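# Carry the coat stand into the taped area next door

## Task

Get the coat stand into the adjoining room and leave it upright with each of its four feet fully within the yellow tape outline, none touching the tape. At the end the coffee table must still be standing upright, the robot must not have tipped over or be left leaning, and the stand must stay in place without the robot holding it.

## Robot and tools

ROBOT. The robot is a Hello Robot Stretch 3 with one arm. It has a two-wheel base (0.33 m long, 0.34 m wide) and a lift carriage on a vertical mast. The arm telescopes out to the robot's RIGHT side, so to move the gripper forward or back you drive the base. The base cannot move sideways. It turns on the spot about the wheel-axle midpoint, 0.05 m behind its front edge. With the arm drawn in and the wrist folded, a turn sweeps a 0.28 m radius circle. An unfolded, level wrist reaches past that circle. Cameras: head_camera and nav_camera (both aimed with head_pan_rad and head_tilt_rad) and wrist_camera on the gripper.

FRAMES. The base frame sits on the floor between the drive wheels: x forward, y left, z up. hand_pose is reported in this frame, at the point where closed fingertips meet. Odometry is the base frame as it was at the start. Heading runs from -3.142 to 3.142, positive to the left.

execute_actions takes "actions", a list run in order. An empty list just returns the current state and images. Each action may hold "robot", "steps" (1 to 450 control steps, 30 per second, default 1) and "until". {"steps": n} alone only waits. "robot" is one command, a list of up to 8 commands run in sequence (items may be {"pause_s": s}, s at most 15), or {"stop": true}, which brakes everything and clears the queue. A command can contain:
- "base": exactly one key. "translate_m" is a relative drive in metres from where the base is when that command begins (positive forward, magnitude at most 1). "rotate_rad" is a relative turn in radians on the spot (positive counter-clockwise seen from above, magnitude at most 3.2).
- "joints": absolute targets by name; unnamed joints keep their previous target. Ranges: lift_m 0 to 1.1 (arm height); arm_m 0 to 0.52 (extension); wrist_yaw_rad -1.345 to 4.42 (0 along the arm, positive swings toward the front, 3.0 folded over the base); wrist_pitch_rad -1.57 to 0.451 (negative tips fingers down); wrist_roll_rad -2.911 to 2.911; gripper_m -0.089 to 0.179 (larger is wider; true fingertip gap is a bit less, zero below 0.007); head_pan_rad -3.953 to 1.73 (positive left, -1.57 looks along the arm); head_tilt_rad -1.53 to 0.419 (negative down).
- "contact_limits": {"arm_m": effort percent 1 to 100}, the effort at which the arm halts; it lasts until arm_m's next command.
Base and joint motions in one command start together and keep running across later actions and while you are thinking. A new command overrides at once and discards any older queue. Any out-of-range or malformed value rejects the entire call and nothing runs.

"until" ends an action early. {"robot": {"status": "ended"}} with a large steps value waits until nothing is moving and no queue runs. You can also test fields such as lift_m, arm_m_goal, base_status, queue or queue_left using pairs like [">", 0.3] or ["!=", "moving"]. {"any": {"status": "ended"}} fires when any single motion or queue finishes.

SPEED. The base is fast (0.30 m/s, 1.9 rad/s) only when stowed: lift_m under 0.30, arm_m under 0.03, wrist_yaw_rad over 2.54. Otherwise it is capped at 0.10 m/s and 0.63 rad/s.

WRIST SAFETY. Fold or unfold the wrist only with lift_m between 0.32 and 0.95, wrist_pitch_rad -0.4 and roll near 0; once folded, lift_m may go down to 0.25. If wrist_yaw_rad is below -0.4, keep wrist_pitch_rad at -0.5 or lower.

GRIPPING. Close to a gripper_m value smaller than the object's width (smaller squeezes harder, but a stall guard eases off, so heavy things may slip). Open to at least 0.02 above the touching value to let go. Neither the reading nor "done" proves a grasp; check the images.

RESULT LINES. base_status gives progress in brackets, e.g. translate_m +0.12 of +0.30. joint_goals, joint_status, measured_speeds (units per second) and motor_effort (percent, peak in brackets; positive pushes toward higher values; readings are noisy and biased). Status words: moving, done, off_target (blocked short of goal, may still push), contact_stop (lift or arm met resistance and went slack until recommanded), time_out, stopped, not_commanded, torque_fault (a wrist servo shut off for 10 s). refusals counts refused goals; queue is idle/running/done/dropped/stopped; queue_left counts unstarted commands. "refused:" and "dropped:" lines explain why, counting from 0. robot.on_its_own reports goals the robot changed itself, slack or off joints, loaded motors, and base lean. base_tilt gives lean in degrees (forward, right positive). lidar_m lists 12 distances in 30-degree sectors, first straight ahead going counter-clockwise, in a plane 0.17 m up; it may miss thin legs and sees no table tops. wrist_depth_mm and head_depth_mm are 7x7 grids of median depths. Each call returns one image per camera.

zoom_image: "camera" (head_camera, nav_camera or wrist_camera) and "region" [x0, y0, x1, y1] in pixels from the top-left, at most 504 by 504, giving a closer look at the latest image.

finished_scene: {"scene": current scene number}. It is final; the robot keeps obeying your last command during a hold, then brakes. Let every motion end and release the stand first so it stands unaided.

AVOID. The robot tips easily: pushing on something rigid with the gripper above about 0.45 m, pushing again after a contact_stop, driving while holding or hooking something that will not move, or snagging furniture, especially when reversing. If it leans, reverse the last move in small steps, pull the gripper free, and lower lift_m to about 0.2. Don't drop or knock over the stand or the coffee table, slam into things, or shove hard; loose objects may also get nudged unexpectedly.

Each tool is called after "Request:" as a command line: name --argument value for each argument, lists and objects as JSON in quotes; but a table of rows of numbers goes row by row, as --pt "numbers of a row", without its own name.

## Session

Request:
execute_actions --actions '[{"robot":{"joints":{"head_tilt_rad":-0.7,"lift_m":0.27}},"steps":150,"until":{"robot":{"status":"ended"}}}]'

Scene clock: 1.27 s.
robot.base_odometry: x=+0.000 y=+0.000 heading=+0.000 (m, m, rad; robot's odometry frame)
robot.turned_by_wheels: +0.000 (rad since the last result)
robot.turned_by_imu: +0.000 (rad since the last result)
robot.base_tilt: forward=+1.9 right=-0.1 (deg)
robot.lidar_m: 1.17 0.77 0.70 0.71 0.88 0.86 0.86 1.07 1.57 1.62 1.82 1.67
robot.head_depth_mm: 1430 1576 1756 1910 1640 1396 1215 / 1476 1638 1831 1974 1632 1397 1212 / 1531 1717 1917 1973 1627 1392 1214 / 1521 1702 1917 1968 1631 1384 1212 / 1267 1391 1566 1752 1629 1379 1209 / 1083 1175 1287 1415 1535 1391 1207 / 941 1012 1096 1193 1300 1337 1202
robot.base_status: not_commanded
robot.joint_positions: lift_m=+0.271 arm_m=+0.000 wrist_yaw_rad=+2.856 wrist_pitch_rad=-0.481 wrist_roll_rad=+0.010 gripper_m=+0.037 head_pan_rad=+0.000 head_tilt_rad=-0.691
robot.joint_goals: lift_m=+0.270 arm_m=+0.000 wrist_yaw_rad=+2.856 wrist_pitch_rad=-0.481 wrist_roll_rad=+0.010 gripper_m=+0.037 head_pan_rad=+0.000 head_tilt_rad=-0.700
robot.joint_status: lift_m=done arm_m=not_commanded wrist_yaw_rad=not_commanded wrist_pitch_rad=not_commanded wrist_roll_rad=not_commanded gripper_m=not_commanded head_pan_rad=not_commanded head_tilt_rad=done
robot.measured_speeds: translate_m=+0.000 rotate_rad=+0.000 lift_m=+0.000 arm_m=+0.000 wrist_yaw_rad=+0.000 wrist_pitch_rad=+0.000 wrist_roll_rad=+0.000 head_pan_rad=+0.000 head_tilt_rad=+0.000
robot: refusals=0 queue=done queue_left=0
robot.motor_effort: left_wheel=+0(0) right_wheel=+0(0) lift_m=+12(21) arm_m=-1(1) wrist_yaw_rad=+0(1) wrist_pitch_rad=+5(5) wrist_roll_rad=+0(0) gripper_m=+0(0) head_pan_rad=+1(0) head_tilt_rad=-6(52) (%)
robot.hand_pose: x=+0.0396 y=+0.0623 z=+0.2693 quat_wxyz=(+0.265, +0.707, +0.068, +0.652) (m; robot's base frame)
robot.wrist_depth_mm: - 731 702 686 662 644 608 / - 788 766 748 723 696 664 / 748 820 815 766 771 748 724 / 626 - 643 648 655 657 664 / 532 - 543 533 539 556 544 / 460 - - 460 482 465 473 / - - - 402 391 404 409
pictures: head_camera (sideways: a quarter turn clockwise sets it upright), nav_camera (sideways: a quarter turn counterclockwise sets it upright), wrist_camera
Images, in order (width x height): head_camera 896x504, nav_camera 672x504, wrist_camera 644x364.

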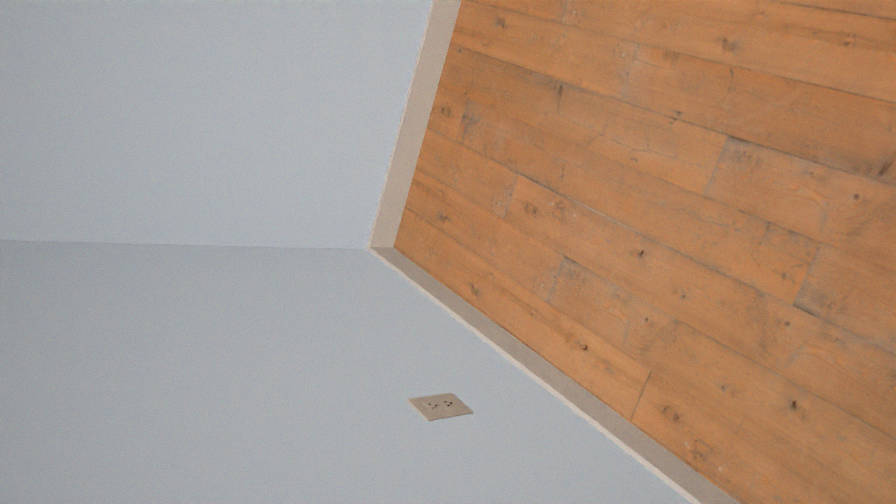

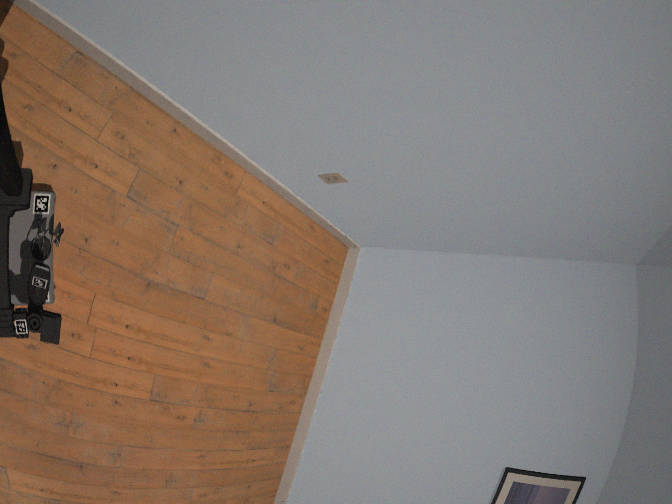

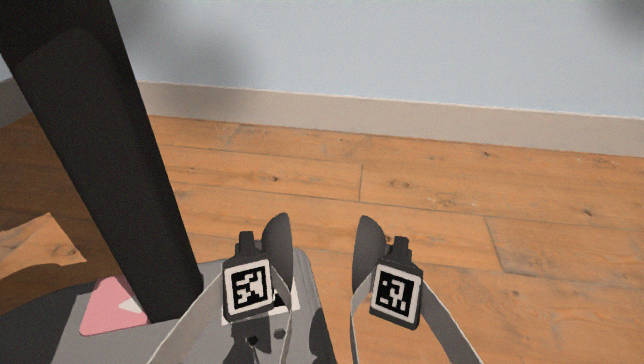

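Request:
execute_actions --actions '[{"robot":[{"base":{"rotate_rad":-1.456},"joints":{"head_pan_rad":-1.0}},{"base":{"translate_m":1.0}}],"steps":450,"until":{"robot":{"status":"ended"}}}]'

Scene clock: 8.93 s.
robot.base_odometry: x=+0.115 y=-0.993 heading=-1.456 (m, m, rad; robot's odometry frame)
robot.turned_by_wheels: -1.456 (rad since the last result)
robot.turned_by_imu: -1.446 (rad since the last result)
robot.base_tilt: forward=+2.0 right=+0.0 (deg)
robot.lidar_m: 1.73 1.25 1.19 1.23 1.65 1.58 1.63 1.39 1.34 1.37 0.75 0.73
robot.head_depth_mm: 1696 1886 2122 1994 1641 1396 1214 / 1923 2099 2262 1979 1628 1392 1213 / 2182 2406 2444 1975 1629 1394 1211 / 2167 2435 2500 1985 1626 1365 1213 / 2040 2246 2318 1855 1547 1359 1209 / 1957 2211 2383 1969 1622 1382 1205 / 1909 2092 2283 1954 1619 1384 1204
robot.base_status: done (translate_m +1.0000 of +1.0000)
robot.joint_positions: lift_m=+0.271 arm_m=+0.000 wrist_yaw_rad=+2.856 wrist_pitch_rad=-0.481 wrist_roll_rad=+0.010 gripper_m=+0.037 head_pan_rad=-0.993 head_tilt_rad=-0.692
robot.joint_goals: lift_m=+0.270 arm_m=+0.000 wrist_yaw_rad=+2.856 wrist_pitch_rad=-0.481 wrist_roll_rad=+0.010 gripper_m=+0.037 head_pan_rad=-1.000 head_tilt_rad=-0.700
robot.joint_status: lift_m=done arm_m=not_commanded wrist_yaw_rad=not_commanded wrist_pitch_rad=not_commanded wrist_roll_rad=not_commanded gripper_m=not_commanded head_pan_rad=done head_tilt_rad=done
robot.measured_speeds: translate_m=+0.000 rotate_rad=+0.000 lift_m=+0.000 arm_m=+0.000 wrist_yaw_rad=+0.000 wrist_pitch_rad=+0.000 wrist_roll_rad=+0.000 head_pan_rad=+0.000 head_tilt_rad=+0.000
robot: refusals=0 queue=done queue_left=0
robot.motor_effort: left_wheel=+1(8) right_wheel=-2(8) lift_m=+12(12) arm_m=-1(1) wrist_yaw_rad=+1(0) wrist_pitch_rad=+5(5) wrist_roll_rad=+0(0) gripper_m=+0(0) head_pan_rad=-4(44) head_tilt_rad=-6(6) (%)
robot.hand_pose: x=+0.0396 y=+0.0623 z=+0.2693 quat_wxyz=(+0.265, +0.707, +0.068, +0.652) (m; robot's base frame)
robot.wrist_depth_mm: - - - - - - 967 / - - - - - - - / 742 835 801 821 821 827 816 / 637 - 651 659 651 657 652 / 527 - 551 537 541 549 544 / 463 - - 458 475 465 469 / - - - 399 394 405 402
pictures: head_camera (sideways: a quarter turn clockwise sets it upright), nav_camera (sideways: a quarter turn counterclockwise sets it upright), wrist_camera
Images, in order (width x height): head_camera 896x504, nav_camera 672x504, wrist_camera 644x364.

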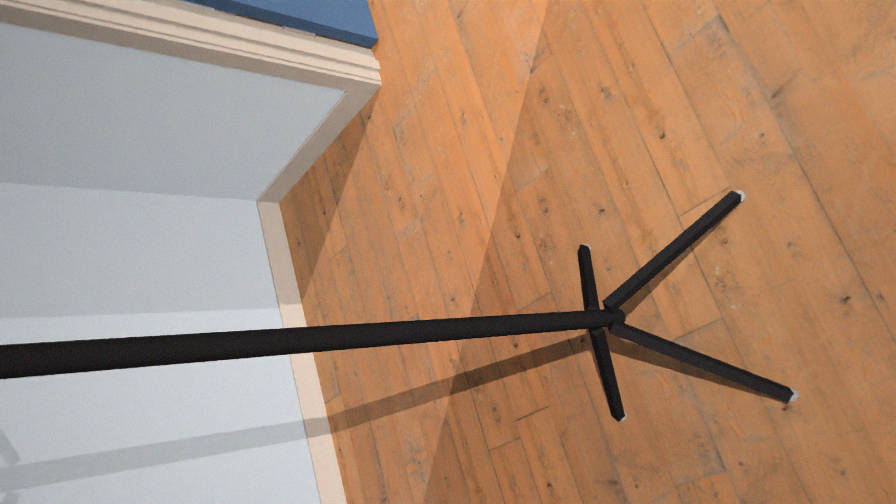

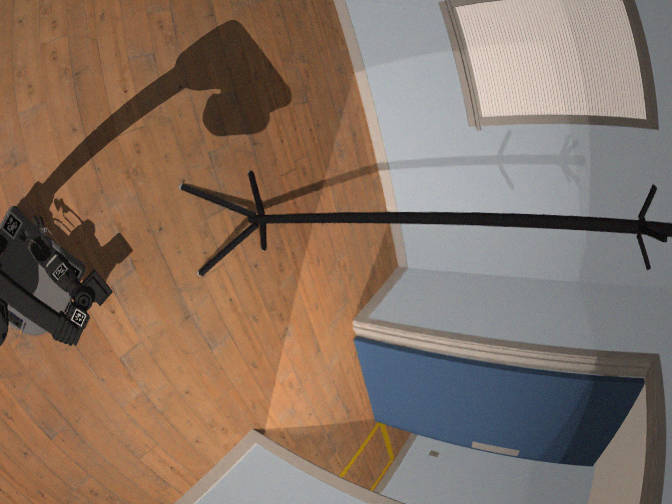

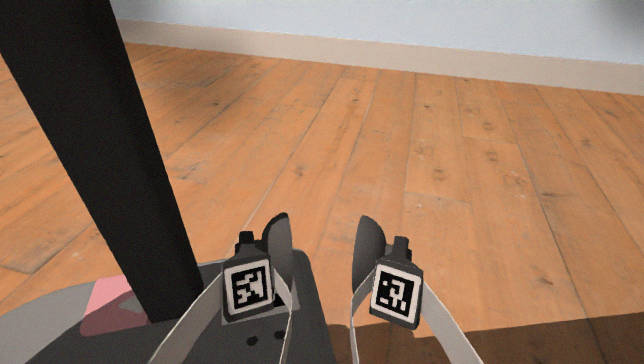

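Request:
execute_actions --actions '[{"robot":[{"base":{"translate_m":1.0}},{"base":{"translate_m":0.17}},{"base":{"rotate_rad":-2.17},"joints":{"head_pan_rad":0,"head_tilt_rad":-1.0}},{"joints":{"lift_m":0.33,"wrist_pitch_rad":-0.4},"base":{"translate_m":0.15}},{"joints":{"wrist_yaw_rad":1.57,"gripper_m":0.15},"base":{"translate_m":0.15}},{"base":{"translate_m":0.1},"joints":{"wrist_pitch_rad":0,"lift_m":0.22}}],"steps":450,"until":{"robot":{"status":"ended"}}},{"steps":250,"until":{"robot":{"status":"ended"}}}]'

Scene clock: 30.67 s.
robot.base_odometry: x=-0.105 y=-1.969 heading=+2.657 (m, m, rad; robot's odometry frame)
robot.turned_by_wheels: -2.170 (rad since the last result)
robot.turned_by_imu: -2.158 (rad since the last result)
robot.base_tilt: forward=+1.9 right=+0.0 (deg)
robot.lidar_m: 0.38 1.55 1.29 1.20 1.22 1.11 1.03 1.04 1.33 2.57 2.39 0.43
robot.head_depth_mm: 1597 1685 612 1515 1365 1233 1125 / 2307 1963 1706 1458 1320 1213 1140 / 2304 1944 1695 1511 1335 1226 1138 / 2311 1952 1701 1511 1351 1213 1128 / 2288 1939 1701 1510 1354 1226 1129 / 2242 1951 1696 1503 1348 1223 1124 / 1670 1780 1696 1495 1349 1229 1124
robot.base_status: done (translate_m +0.1000 of +0.1000)
robot.joint_positions: lift_m=+0.221 arm_m=+0.000 wrist_yaw_rad=+1.572 wrist_pitch_rad=-0.022 wrist_roll_rad=+0.010 gripper_m=+0.150 head_pan_rad=-0.007 head_tilt_rad=-0.989
robot.joint_goals: lift_m=+0.220 arm_m=+0.000 wrist_yaw_rad=+1.570 wrist_pitch_rad=+0.000 wrist_roll_rad=+0.010 gripper_m=+0.150 head_pan_rad=+0.000 head_tilt_rad=-1.000
robot.joint_status: lift_m=done arm_m=not_commanded wrist_yaw_rad=done wrist_pitch_rad=done wrist_roll_rad=not_commanded gripper_m=done head_pan_rad=done head_tilt_rad=done
robot.measured_speeds: translate_m=+0.000 rotate_rad=+0.000 lift_m=+0.000 arm_m=+0.000 wrist_yaw_rad=+0.000 wrist_pitch_rad=+0.000 wrist_roll_rad=+0.000 head_pan_rad=+0.000 head_tilt_rad=+0.000
robot: refusals=0 queue=done queue_left=0
robot.motor_effort: left_wheel=+1(8) right_wheel=-2(8) lift_m=+11(34) arm_m=-2(2) wrist_yaw_rad=-2(1) wrist_pitch_rad=+9(8) wrist_roll_rad=+0(0) gripper_m=+0(81) head_pan_rad=+3(43) head_tilt_rad=-8(38) (%)
robot.hand_pose: x=+0.2343 y=-0.1447 z=+0.3295 quat_wxyz=(+0.503, +0.508, -0.496, +0.492) (m; robot's base frame)
robot.wrist_depth_mm: - - - - - - - / - - - - - - - / - - - - - - - / - - - - - - - / - - - 950 - - - / 728 - 756 389 688 - 805 / 568 588 557 593 552 597 618
pictures: head_camera (sideways: a quarter turn clockwise sets it upright), nav_camera (sideways: a quarter turn counterclockwise sets it upright), wrist_camera
Images, in order (width x height): head_camera 896x504, nav_camera 672x504, wrist_camera 644x364.

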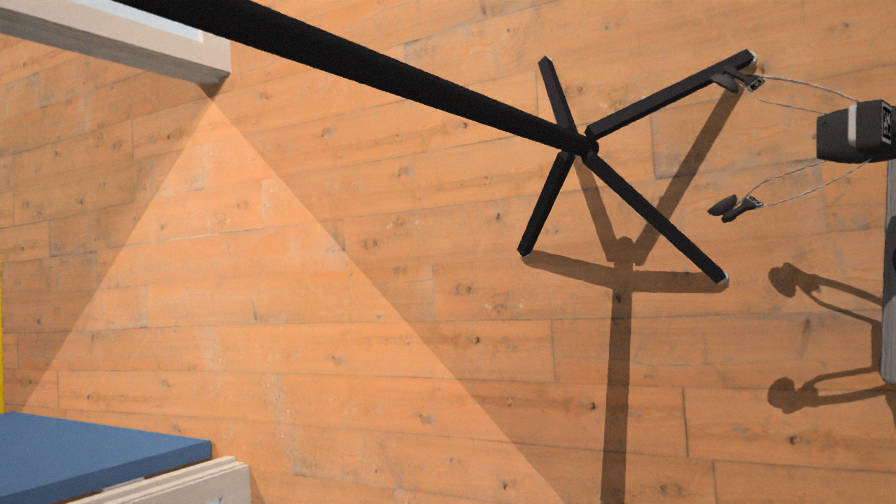

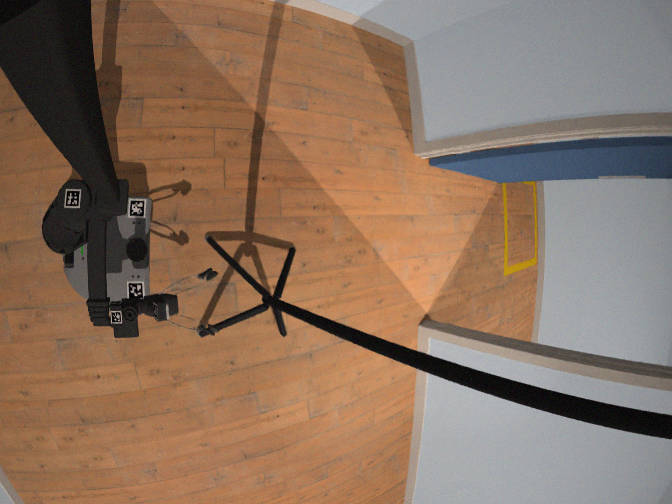

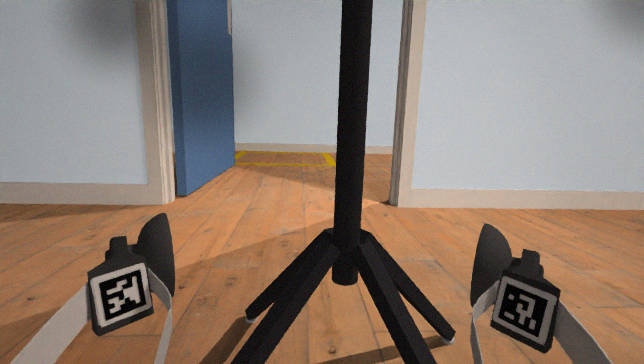

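Request:
execute_actions --actions '[{"robot":[{"base":{"rotate_rad":0.12},"joints":{"arm_m":0.08}},{"base":{"translate_m":0.215}},{"joints":{"gripper_m":-0.03}},{"base":{"translate_m":0.1}}],"steps":450,"until":{"robot":{"status":"ended"}}}]'

Scene clock: 42.27 s.
robot.base_odometry: x=-0.400 y=-1.857 heading=+2.777 (m, m, rad; robot's odometry frame)
robot.turned_by_wheels: +0.120 (rad since the last result)
robot.turned_by_imu: +0.118 (rad since the last result)
robot.base_tilt: forward=+1.9 right=-0.1 (deg)
robot.lidar_m: 1.36 1.25 1.24 1.20 1.25 1.39 1.35 1.40 1.95 2.57 0.20 0.18
robot.head_depth_mm: 2305 1962 1712 1519 1358 1192 1126 / 2284 1965 1697 1513 1354 1230 1126 / 2292 1940 1704 1506 1355 1212 1117 / 2301 1953 1702 1503 1349 1229 1130 / 2184 1953 1698 1502 1351 1229 1132 / 1485 1616 1666 1510 1348 1225 1122 / 1207 1384 1623 1502 1350 1225 1123
robot.base_status: done (translate_m +0.1000 of +0.1000)
robot.joint_positions: lift_m=+0.221 arm_m=+0.080 wrist_yaw_rad=+1.563 wrist_pitch_rad=-0.022 wrist_roll_rad=+0.010 gripper_m=-0.023 head_pan_rad=-0.007 head_tilt_rad=-0.990
robot.joint_goals: lift_m=+0.220 arm_m=+0.080 wrist_yaw_rad=+1.570 wrist_pitch_rad=+0.000 wrist_roll_rad=+0.010 gripper_m=-0.024 head_pan_rad=+0.000 head_tilt_rad=-1.000
robot.joint_status: lift_m=done arm_m=done wrist_yaw_rad=done wrist_pitch_rad=done wrist_roll_rad=not_commanded gripper_m=off_target head_pan_rad=done head_tilt_rad=done
robot.measured_speeds: translate_m=+0.000 rotate_rad=+0.000 lift_m=+0.000 arm_m=+0.000 wrist_yaw_rad=+0.000 wrist_pitch_rad=+0.000 wrist_roll_rad=+0.000 head_pan_rad=+0.000 head_tilt_rad=+0.000
robot: refusals=0 queue=done queue_left=0
robot.on_its_own: gripper_m is held at -0.024, not at your -0.030, by its stall guard, which is not easing now
robot.motor_effort: left_wheel=-1(9) right_wheel=+1(32) lift_m=+13(13) arm_m=+1(7) wrist_yaw_rad=+8(23) wrist_pitch_rad=+8(10) wrist_roll_rad=+0(0) gripper_m=-20(99) head_pan_rad=+3(4) head_tilt_rad=-7(8) (%)
robot.hand_pose: x=+0.2343 y=-0.2268 z=+0.3295 quat_wxyz=(+0.505, +0.506, -0.498, +0.490) (m; robot's base frame)
robot.wrist_depth_mm: - - - 107 - 976 979 / - - - 110 - - - / - - - 114 - - - / - - - 117 - - - / - - - 121 - - - / 746 740 809 124 804 810 813 / 567 591 586 129 579 602 614
pictures: head_camera (sideways: a quarter turn clockwise sets it upright), nav_camera (sideways: a quarter turn counterclockwise sets it upright), wrist_camera
Images, in order (width x height): head_camera 896x504, nav_camera 672x504, wrist_camera 644x364.

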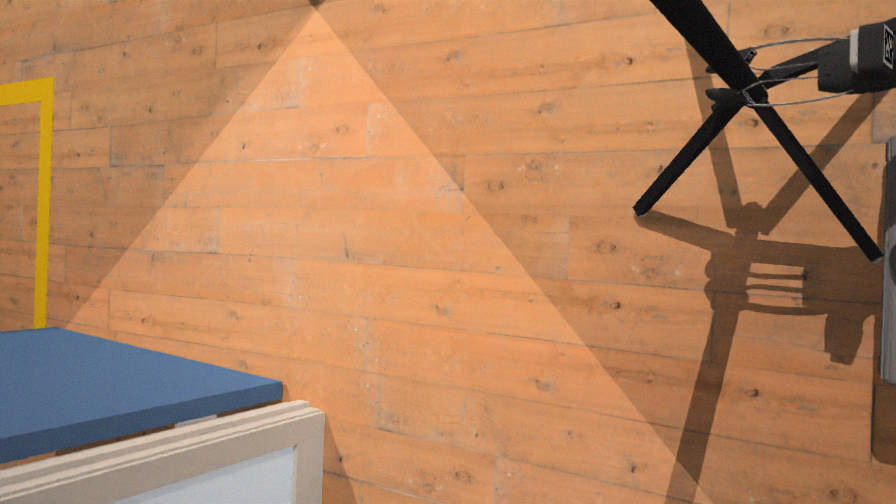

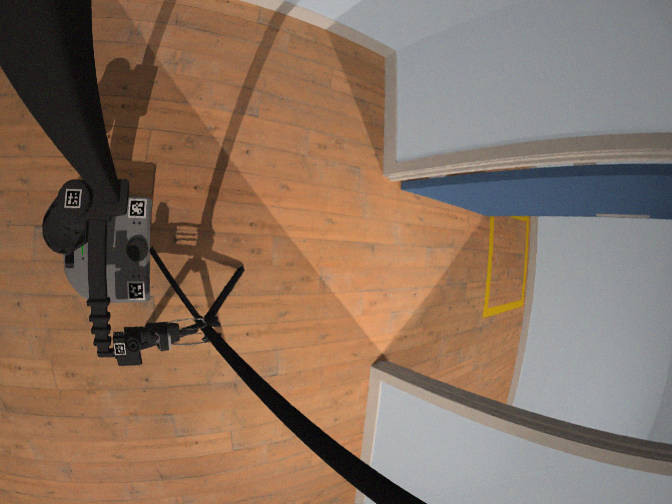

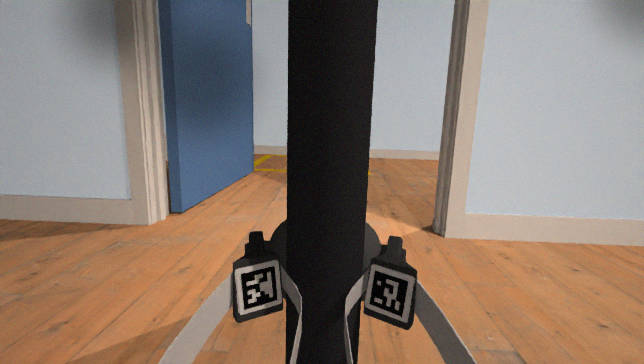

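Pole sits deep but is caged; straight line leads into the tape.

Request:
execute_actions --actions '[{"robot":{"base":{"translate_m":1.0},"joints":{"head_tilt_rad":-1.2}},"steps":450,"until":{"robot":{"translate_m":[">",0.7]}}}]'

Request:
execute_actions --actions '[{"robot":{"base":{"translate_m":1.0}},"steps":450,"until":{"robot":{"status":"ended"}}}]'

Scene clock: 50.13 s.
robot.base_odometry: x=-1.054 y=-1.607 heading=+2.777 (m, m, rad; robot's odometry frame)
robot.turned_by_wheels: -0.001 (rad since the last result)
robot.turned_by_imu: -0.001 (rad since the last result)
robot.base_tilt: forward=+1.8 right=-0.3 (deg)
robot.lidar_m: 1.24 0.62 0.69 1.18 1.24 1.71 2.05 2.14 2.68 1.76 0.27 0.19
robot.head_depth_mm: 1713 1571 1457 1360 1239 1205 - / 1710 1579 1460 1362 1259 1188 1141 / 1716 1576 1455 1359 1273 1204 - / 1715 1583 1464 1356 1273 1207 - / 1721 1571 1463 1365 1268 1216 - / 1394 1464 1433 1356 1272 1193 - / 1013 1047 1151 1320 1270 1193 1146
robot.base_status: moving (translate_m +0.7009 of +1.0000)
robot.joint_positions: lift_m=+0.221 arm_m=+0.080 wrist_yaw_rad=+1.576 wrist_pitch_rad=-0.023 wrist_roll_rad=+0.010 gripper_m=-0.020 head_pan_rad=-0.007 head_tilt_rad=-1.186
robot.joint_goals: lift_m=+0.220 arm_m=+0.080 wrist_yaw_rad=+1.570 wrist_pitch_rad=+0.000 wrist_roll_rad=+0.010 gripper_m=-0.021 head_pan_rad=+0.000 head_tilt_rad=-1.200
robot.joint_status: lift_m=done arm_m=done wrist_yaw_rad=done wrist_pitch_rad=done wrist_roll_rad=not_commanded gripper_m=off_target head_pan_rad=done head_tilt_rad=done
robot.measured_speeds: translate_m=+0.100 rotate_rad=+0.000 lift_m=+0.000 arm_m=+0.000 wrist_yaw_rad=+0.000 wrist_pitch_rad=+0.000 wrist_roll_rad=+0.000 head_pan_rad=+0.000 head_tilt_rad=+0.000
robot: refusals=0 queue=running queue_left=0
robot.on_its_own: gripper_m is held at -0.021, not at your -0.030, by its stall guard, which is not easing now
robot.motor_effort: left_wheel=-2(5) right_wheel=+24(33) lift_m=+13(13) arm_m=+1(2) wrist_yaw_rad=-7(10) wrist_pitch_rad=+9(8) wrist_roll_rad=+0(0) gripper_m=-20(21) head_pan_rad=+3(3) head_tilt_rad=-10(34) (%)
robot.hand_pose: x=+0.2343 y=-0.2236 z=+0.3293 quat_wxyz=(+0.502, +0.509, -0.495, +0.493) (m; robot's base frame)
robot.wrist_depth_mm: 643 924 - 105 - - - / 658 899 - 109 - - - / 652 913 - 112 - - - / 671 907 - 116 - - 488 / 680 899 - 119 - - 488 / 661 726 805 123 797 792 470 / 565 583 572 129 586 603 465
pictures: head_camera (sideways: a quarter turn clockwise sets it upright), nav_camera (sideways: a quarter turn counterclockwise sets it upright), wrist_camera
Images, in order (width x height): head_camera 896x504, nav_camera 672x504, wrist_camera 644x364.

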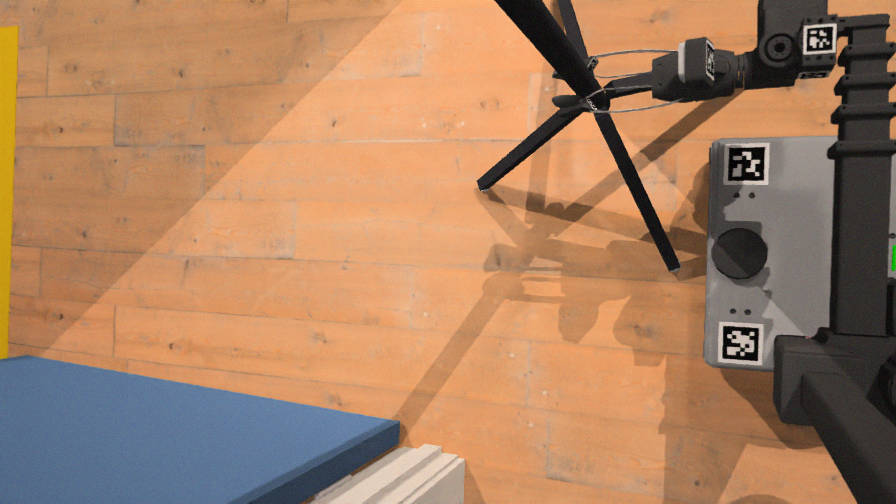

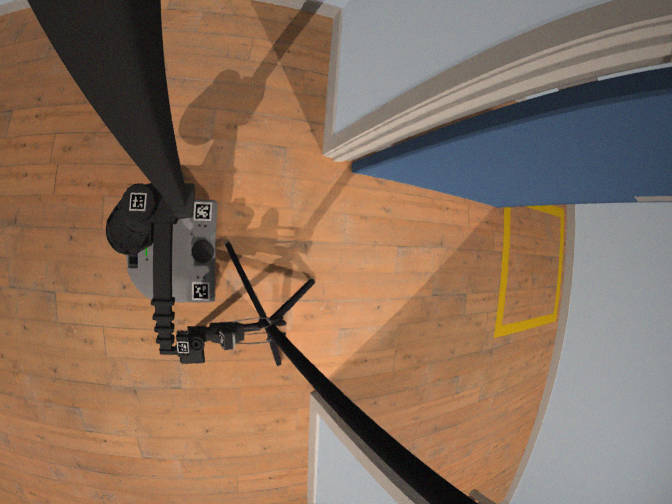

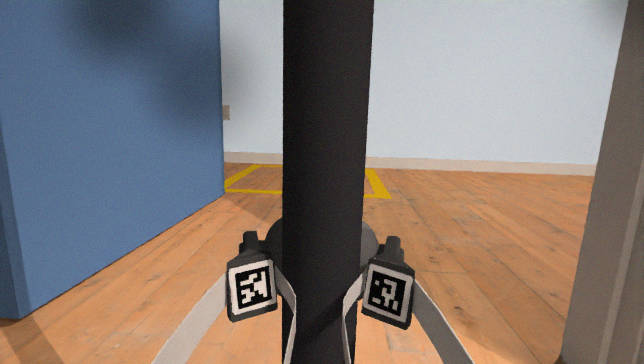

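Scene clock: 60.80 s.
robot.base_odometry: x=-1.989 y=-1.250 heading=+2.777 (m, m, rad; robot's odometry frame)
robot.turned_by_wheels: +0.000 (rad since the last result)
robot.turned_by_imu: -0.001 (rad since the last result)
robot.base_tilt: forward=+1.9 right=-0.1 (deg)
robot.lidar_m: 1.72 0.45 0.34 0.33 0.35 0.49 3.05 3.20 0.75 1.70 0.26 0.19
robot.head_depth_mm: 1712 1574 1459 1362 1241 1201 - / 1724 1579 1460 1363 1245 1181 1140 / 1720 1573 1458 1359 1272 1208 - / 1714 1578 1465 1354 1268 1202 - / 1723 1593 1460 1353 1266 1217 - / 1721 1574 1460 1339 1260 1196 - / 1712 1576 950 987 1027 1073 1100
robot.base_status: done (translate_m +0.9999 of +1.0000)
robot.joint_positions: lift_m=+0.221 arm_m=+0.080 wrist_yaw_rad=+1.576 wrist_pitch_rad=-0.023 wrist_roll_rad=+0.010 gripper_m=-0.020 head_pan_rad=-0.007 head_tilt_rad=-1.186
robot.joint_goals: lift_m=+0.220 arm_m=+0.080 wrist_yaw_rad=+1.570 wrist_pitch_rad=+0.000 wrist_roll_rad=+0.010 gripper_m=-0.021 head_pan_rad=+0.000 head_tilt_rad=-1.200
robot.joint_status: lift_m=done arm_m=done wrist_yaw_rad=done wrist_pitch_rad=done wrist_roll_rad=not_commanded gripper_m=off_target head_pan_rad=done head_tilt_rad=done
robot.measured_speeds: translate_m=+0.000 rotate_rad=+0.000 lift_m=+0.000 arm_m=+0.000 wrist_yaw_rad=+0.000 wrist_pitch_rad=+0.000 wrist_roll_rad=+0.000 head_pan_rad=+0.000 head_tilt_rad=+0.000
robot: refusals=0 queue=done queue_left=0
robot.on_its_own: gripper_m is held at -0.021, not at your -0.030, by its stall guard, which is not easing now; right_wheel is at rest, and its effort (+20) is outside its rest range (-18 to +18)
robot.motor_effort: left_wheel=-3(4) right_wheel=+20(24) lift_m=+12(13) arm_m=+1(2) wrist_yaw_rad=-7(8) wrist_pitch_rad=+9(9) wrist_roll_rad=+0(0) gripper_m=-21(21) head_pan_rad=+3(4) head_tilt_rad=-10(10) (%)
robot.hand_pose: x=+0.2343 y=-0.2235 z=+0.3292 quat_wxyz=(+0.502, +0.509, -0.495, +0.493) (m; robot's base frame)
robot.wrist_depth_mm: - - - 105 - - - / - - - 108 - - - / - - - 111 - - - / - - - 115 - - - / 949 - - 118 - - - / 660 751 797 122 822 787 814 / 557 573 583 127 595 619 611
pictures: head_camera (sideways: a quarter turn clockwise sets it upright), nav_camera (sideways: a quarter turn counterclockwise sets it upright), wrist_camera
Images, in order (width x height): head_camera 896x504, nav_camera 672x504, wrist_camera 644x364.

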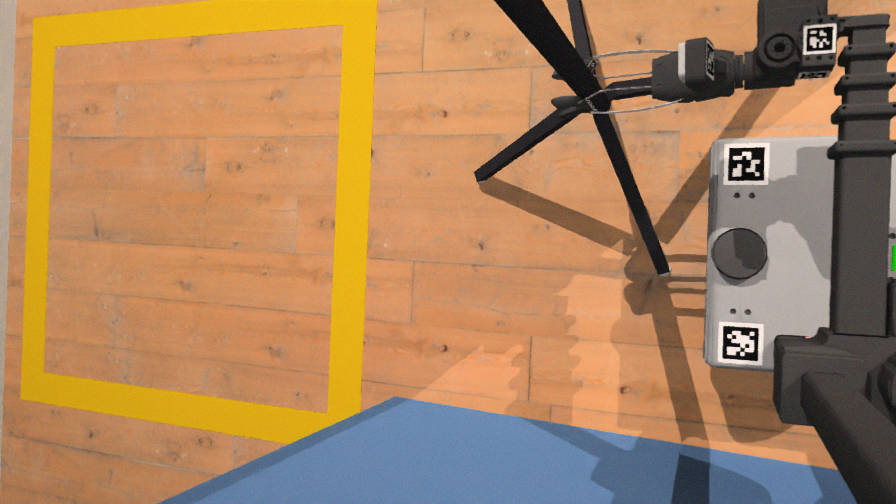

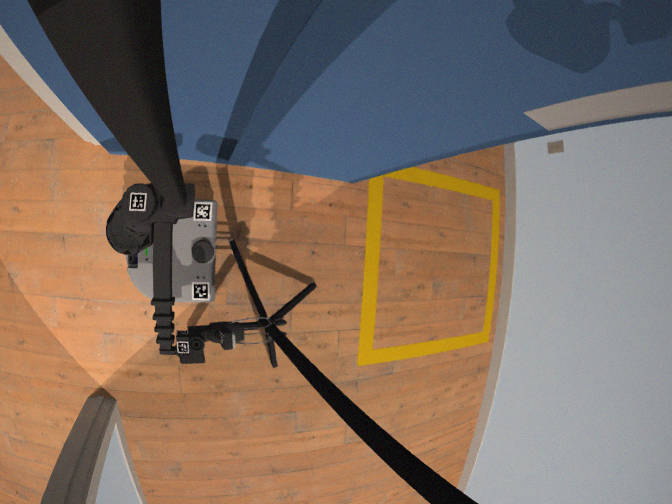

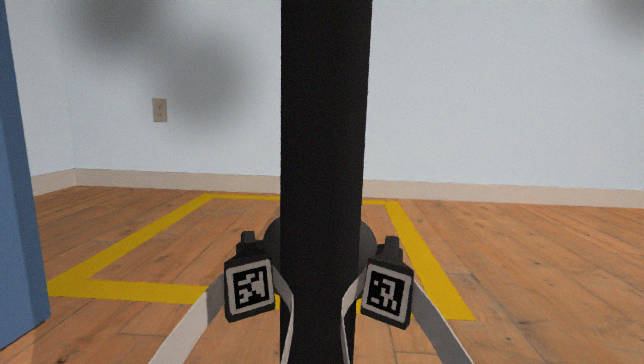

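Request:
execute_actions --actions '[{"robot":[{"base":{"translate_m":0.4}},{"base":{"rotate_rad":0.18},"joints":{"head_pan_rad":-0.5,"head_tilt_rad":-1.35}},{"base":{"translate_m":0.55}},{"joints":{"gripper_m":0.15}},{"base":{"translate_m":-0.03}}],"steps":450,"until":{"robot":{"status":"ended"}}},{"steps":200,"until":{"robot":{"status":"ended"}}}]'

Scene clock: 79.67 s.
robot.base_odometry: x=-2.873 y=-1.012 heading=+2.957 (m, m, rad; robot's odometry frame)
robot.turned_by_wheels: +0.180 (rad since the last result)
robot.turned_by_imu: +0.173 (rad since the last result)
robot.base_tilt: forward=+1.9 right=+0.0 (deg)
robot.lidar_m: 0.81 0.90 1.07 1.06 0.36 0.37 3.96 1.51 2.23 1.85 0.28 0.22
robot.head_depth_mm: 363 1402 1349 1300 1262 1200 1161 / 1116 520 1333 1303 1247 1185 1160 / 1120 1394 1339 1278 1260 - 1153 / 1075 1384 1349 1299 1256 - - / 1039 1324 1352 1295 1249 - 1045 / 1005 1292 1349 1298 1246 1204 - / 971 1234 1353 1291 1250 1199 1169
robot.base_status: done (translate_m -0.0300 of -0.0300)
robot.joint_positions: lift_m=+0.220 arm_m=+0.080 wrist_yaw_rad=+1.528 wrist_pitch_rad=-0.022 wrist_roll_rad=+0.010 gripper_m=+0.150 head_pan_rad=-0.494 head_tilt_rad=-1.335
robot.joint_goals: lift_m=+0.220 arm_m=+0.080 wrist_yaw_rad=+1.526 wrist_pitch_rad=+0.000 wrist_roll_rad=+0.010 gripper_m=+0.150 head_pan_rad=-0.500 head_tilt_rad=-1.350
robot.joint_status: lift_m=done arm_m=done wrist_yaw_rad=done wrist_pitch_rad=done wrist_roll_rad=not_commanded gripper_m=done head_pan_rad=done head_tilt_rad=done
robot.measured_speeds: translate_m=+0.000 rotate_rad=+0.000 lift_m=+0.000 arm_m=+0.000 wrist_yaw_rad=+0.000 wrist_pitch_rad=+0.000 wrist_roll_rad=+0.000 head_pan_rad=+0.000 head_tilt_rad=+0.000
robot: refusals=0 queue=done queue_left=0
robot.on_its_own: wrist_yaw_rad is held at +1.526, not at your +1.570, by its stall guard, which is not easing now
robot.motor_effort: left_wheel=-1(10) right_wheel=+1(34) lift_m=+14(13) arm_m=-3(3) wrist_yaw_rad=-2(80) wrist_pitch_rad=+9(12) wrist_roll_rad=+0(0) gripper_m=+0(80) head_pan_rad=-4(32) head_tilt_rad=-10(30) (%)
robot.hand_pose: x=+0.2340 y=-0.2361 z=+0.3294 quat_wxyz=(+0.514, +0.497, -0.507, +0.481) (m; robot's base frame)
robot.wrist_depth_mm: 740 708 679 132 612 588 558 / 759 723 697 136 636 610 576 / 798 766 717 141 658 627 585 / 839 796 741 145 677 637 624 / 890 810 757 150 696 647 620 / 742 - 761 155 697 - 632 / 575 583 594 161 611 578 620
pictures: head_camera (sideways: a quarter turn clockwise sets it upright), nav_camera (sideways: a quarter turn counterclockwise sets it upright), wrist_camera
Images, in order (width x height): head_camera 896x504, nav_camera 672x504, wrist_camera 644x364.

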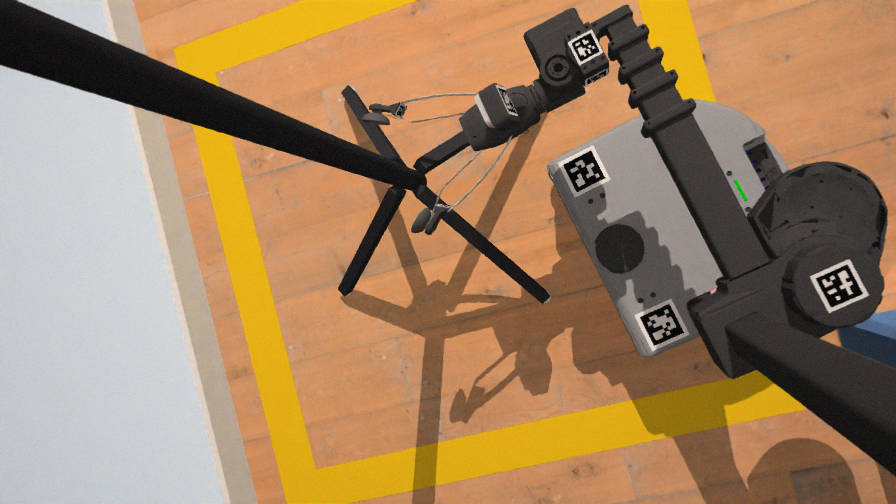

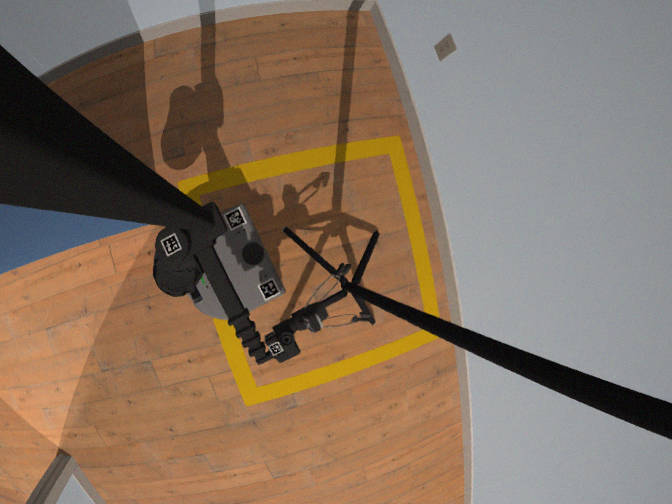

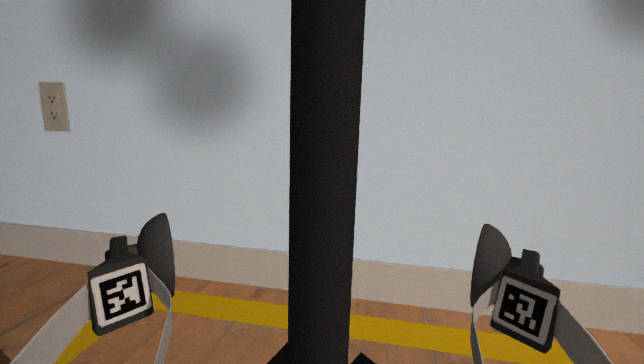

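Request:
finished_scene --scene 2

The scene is finished: the task was done.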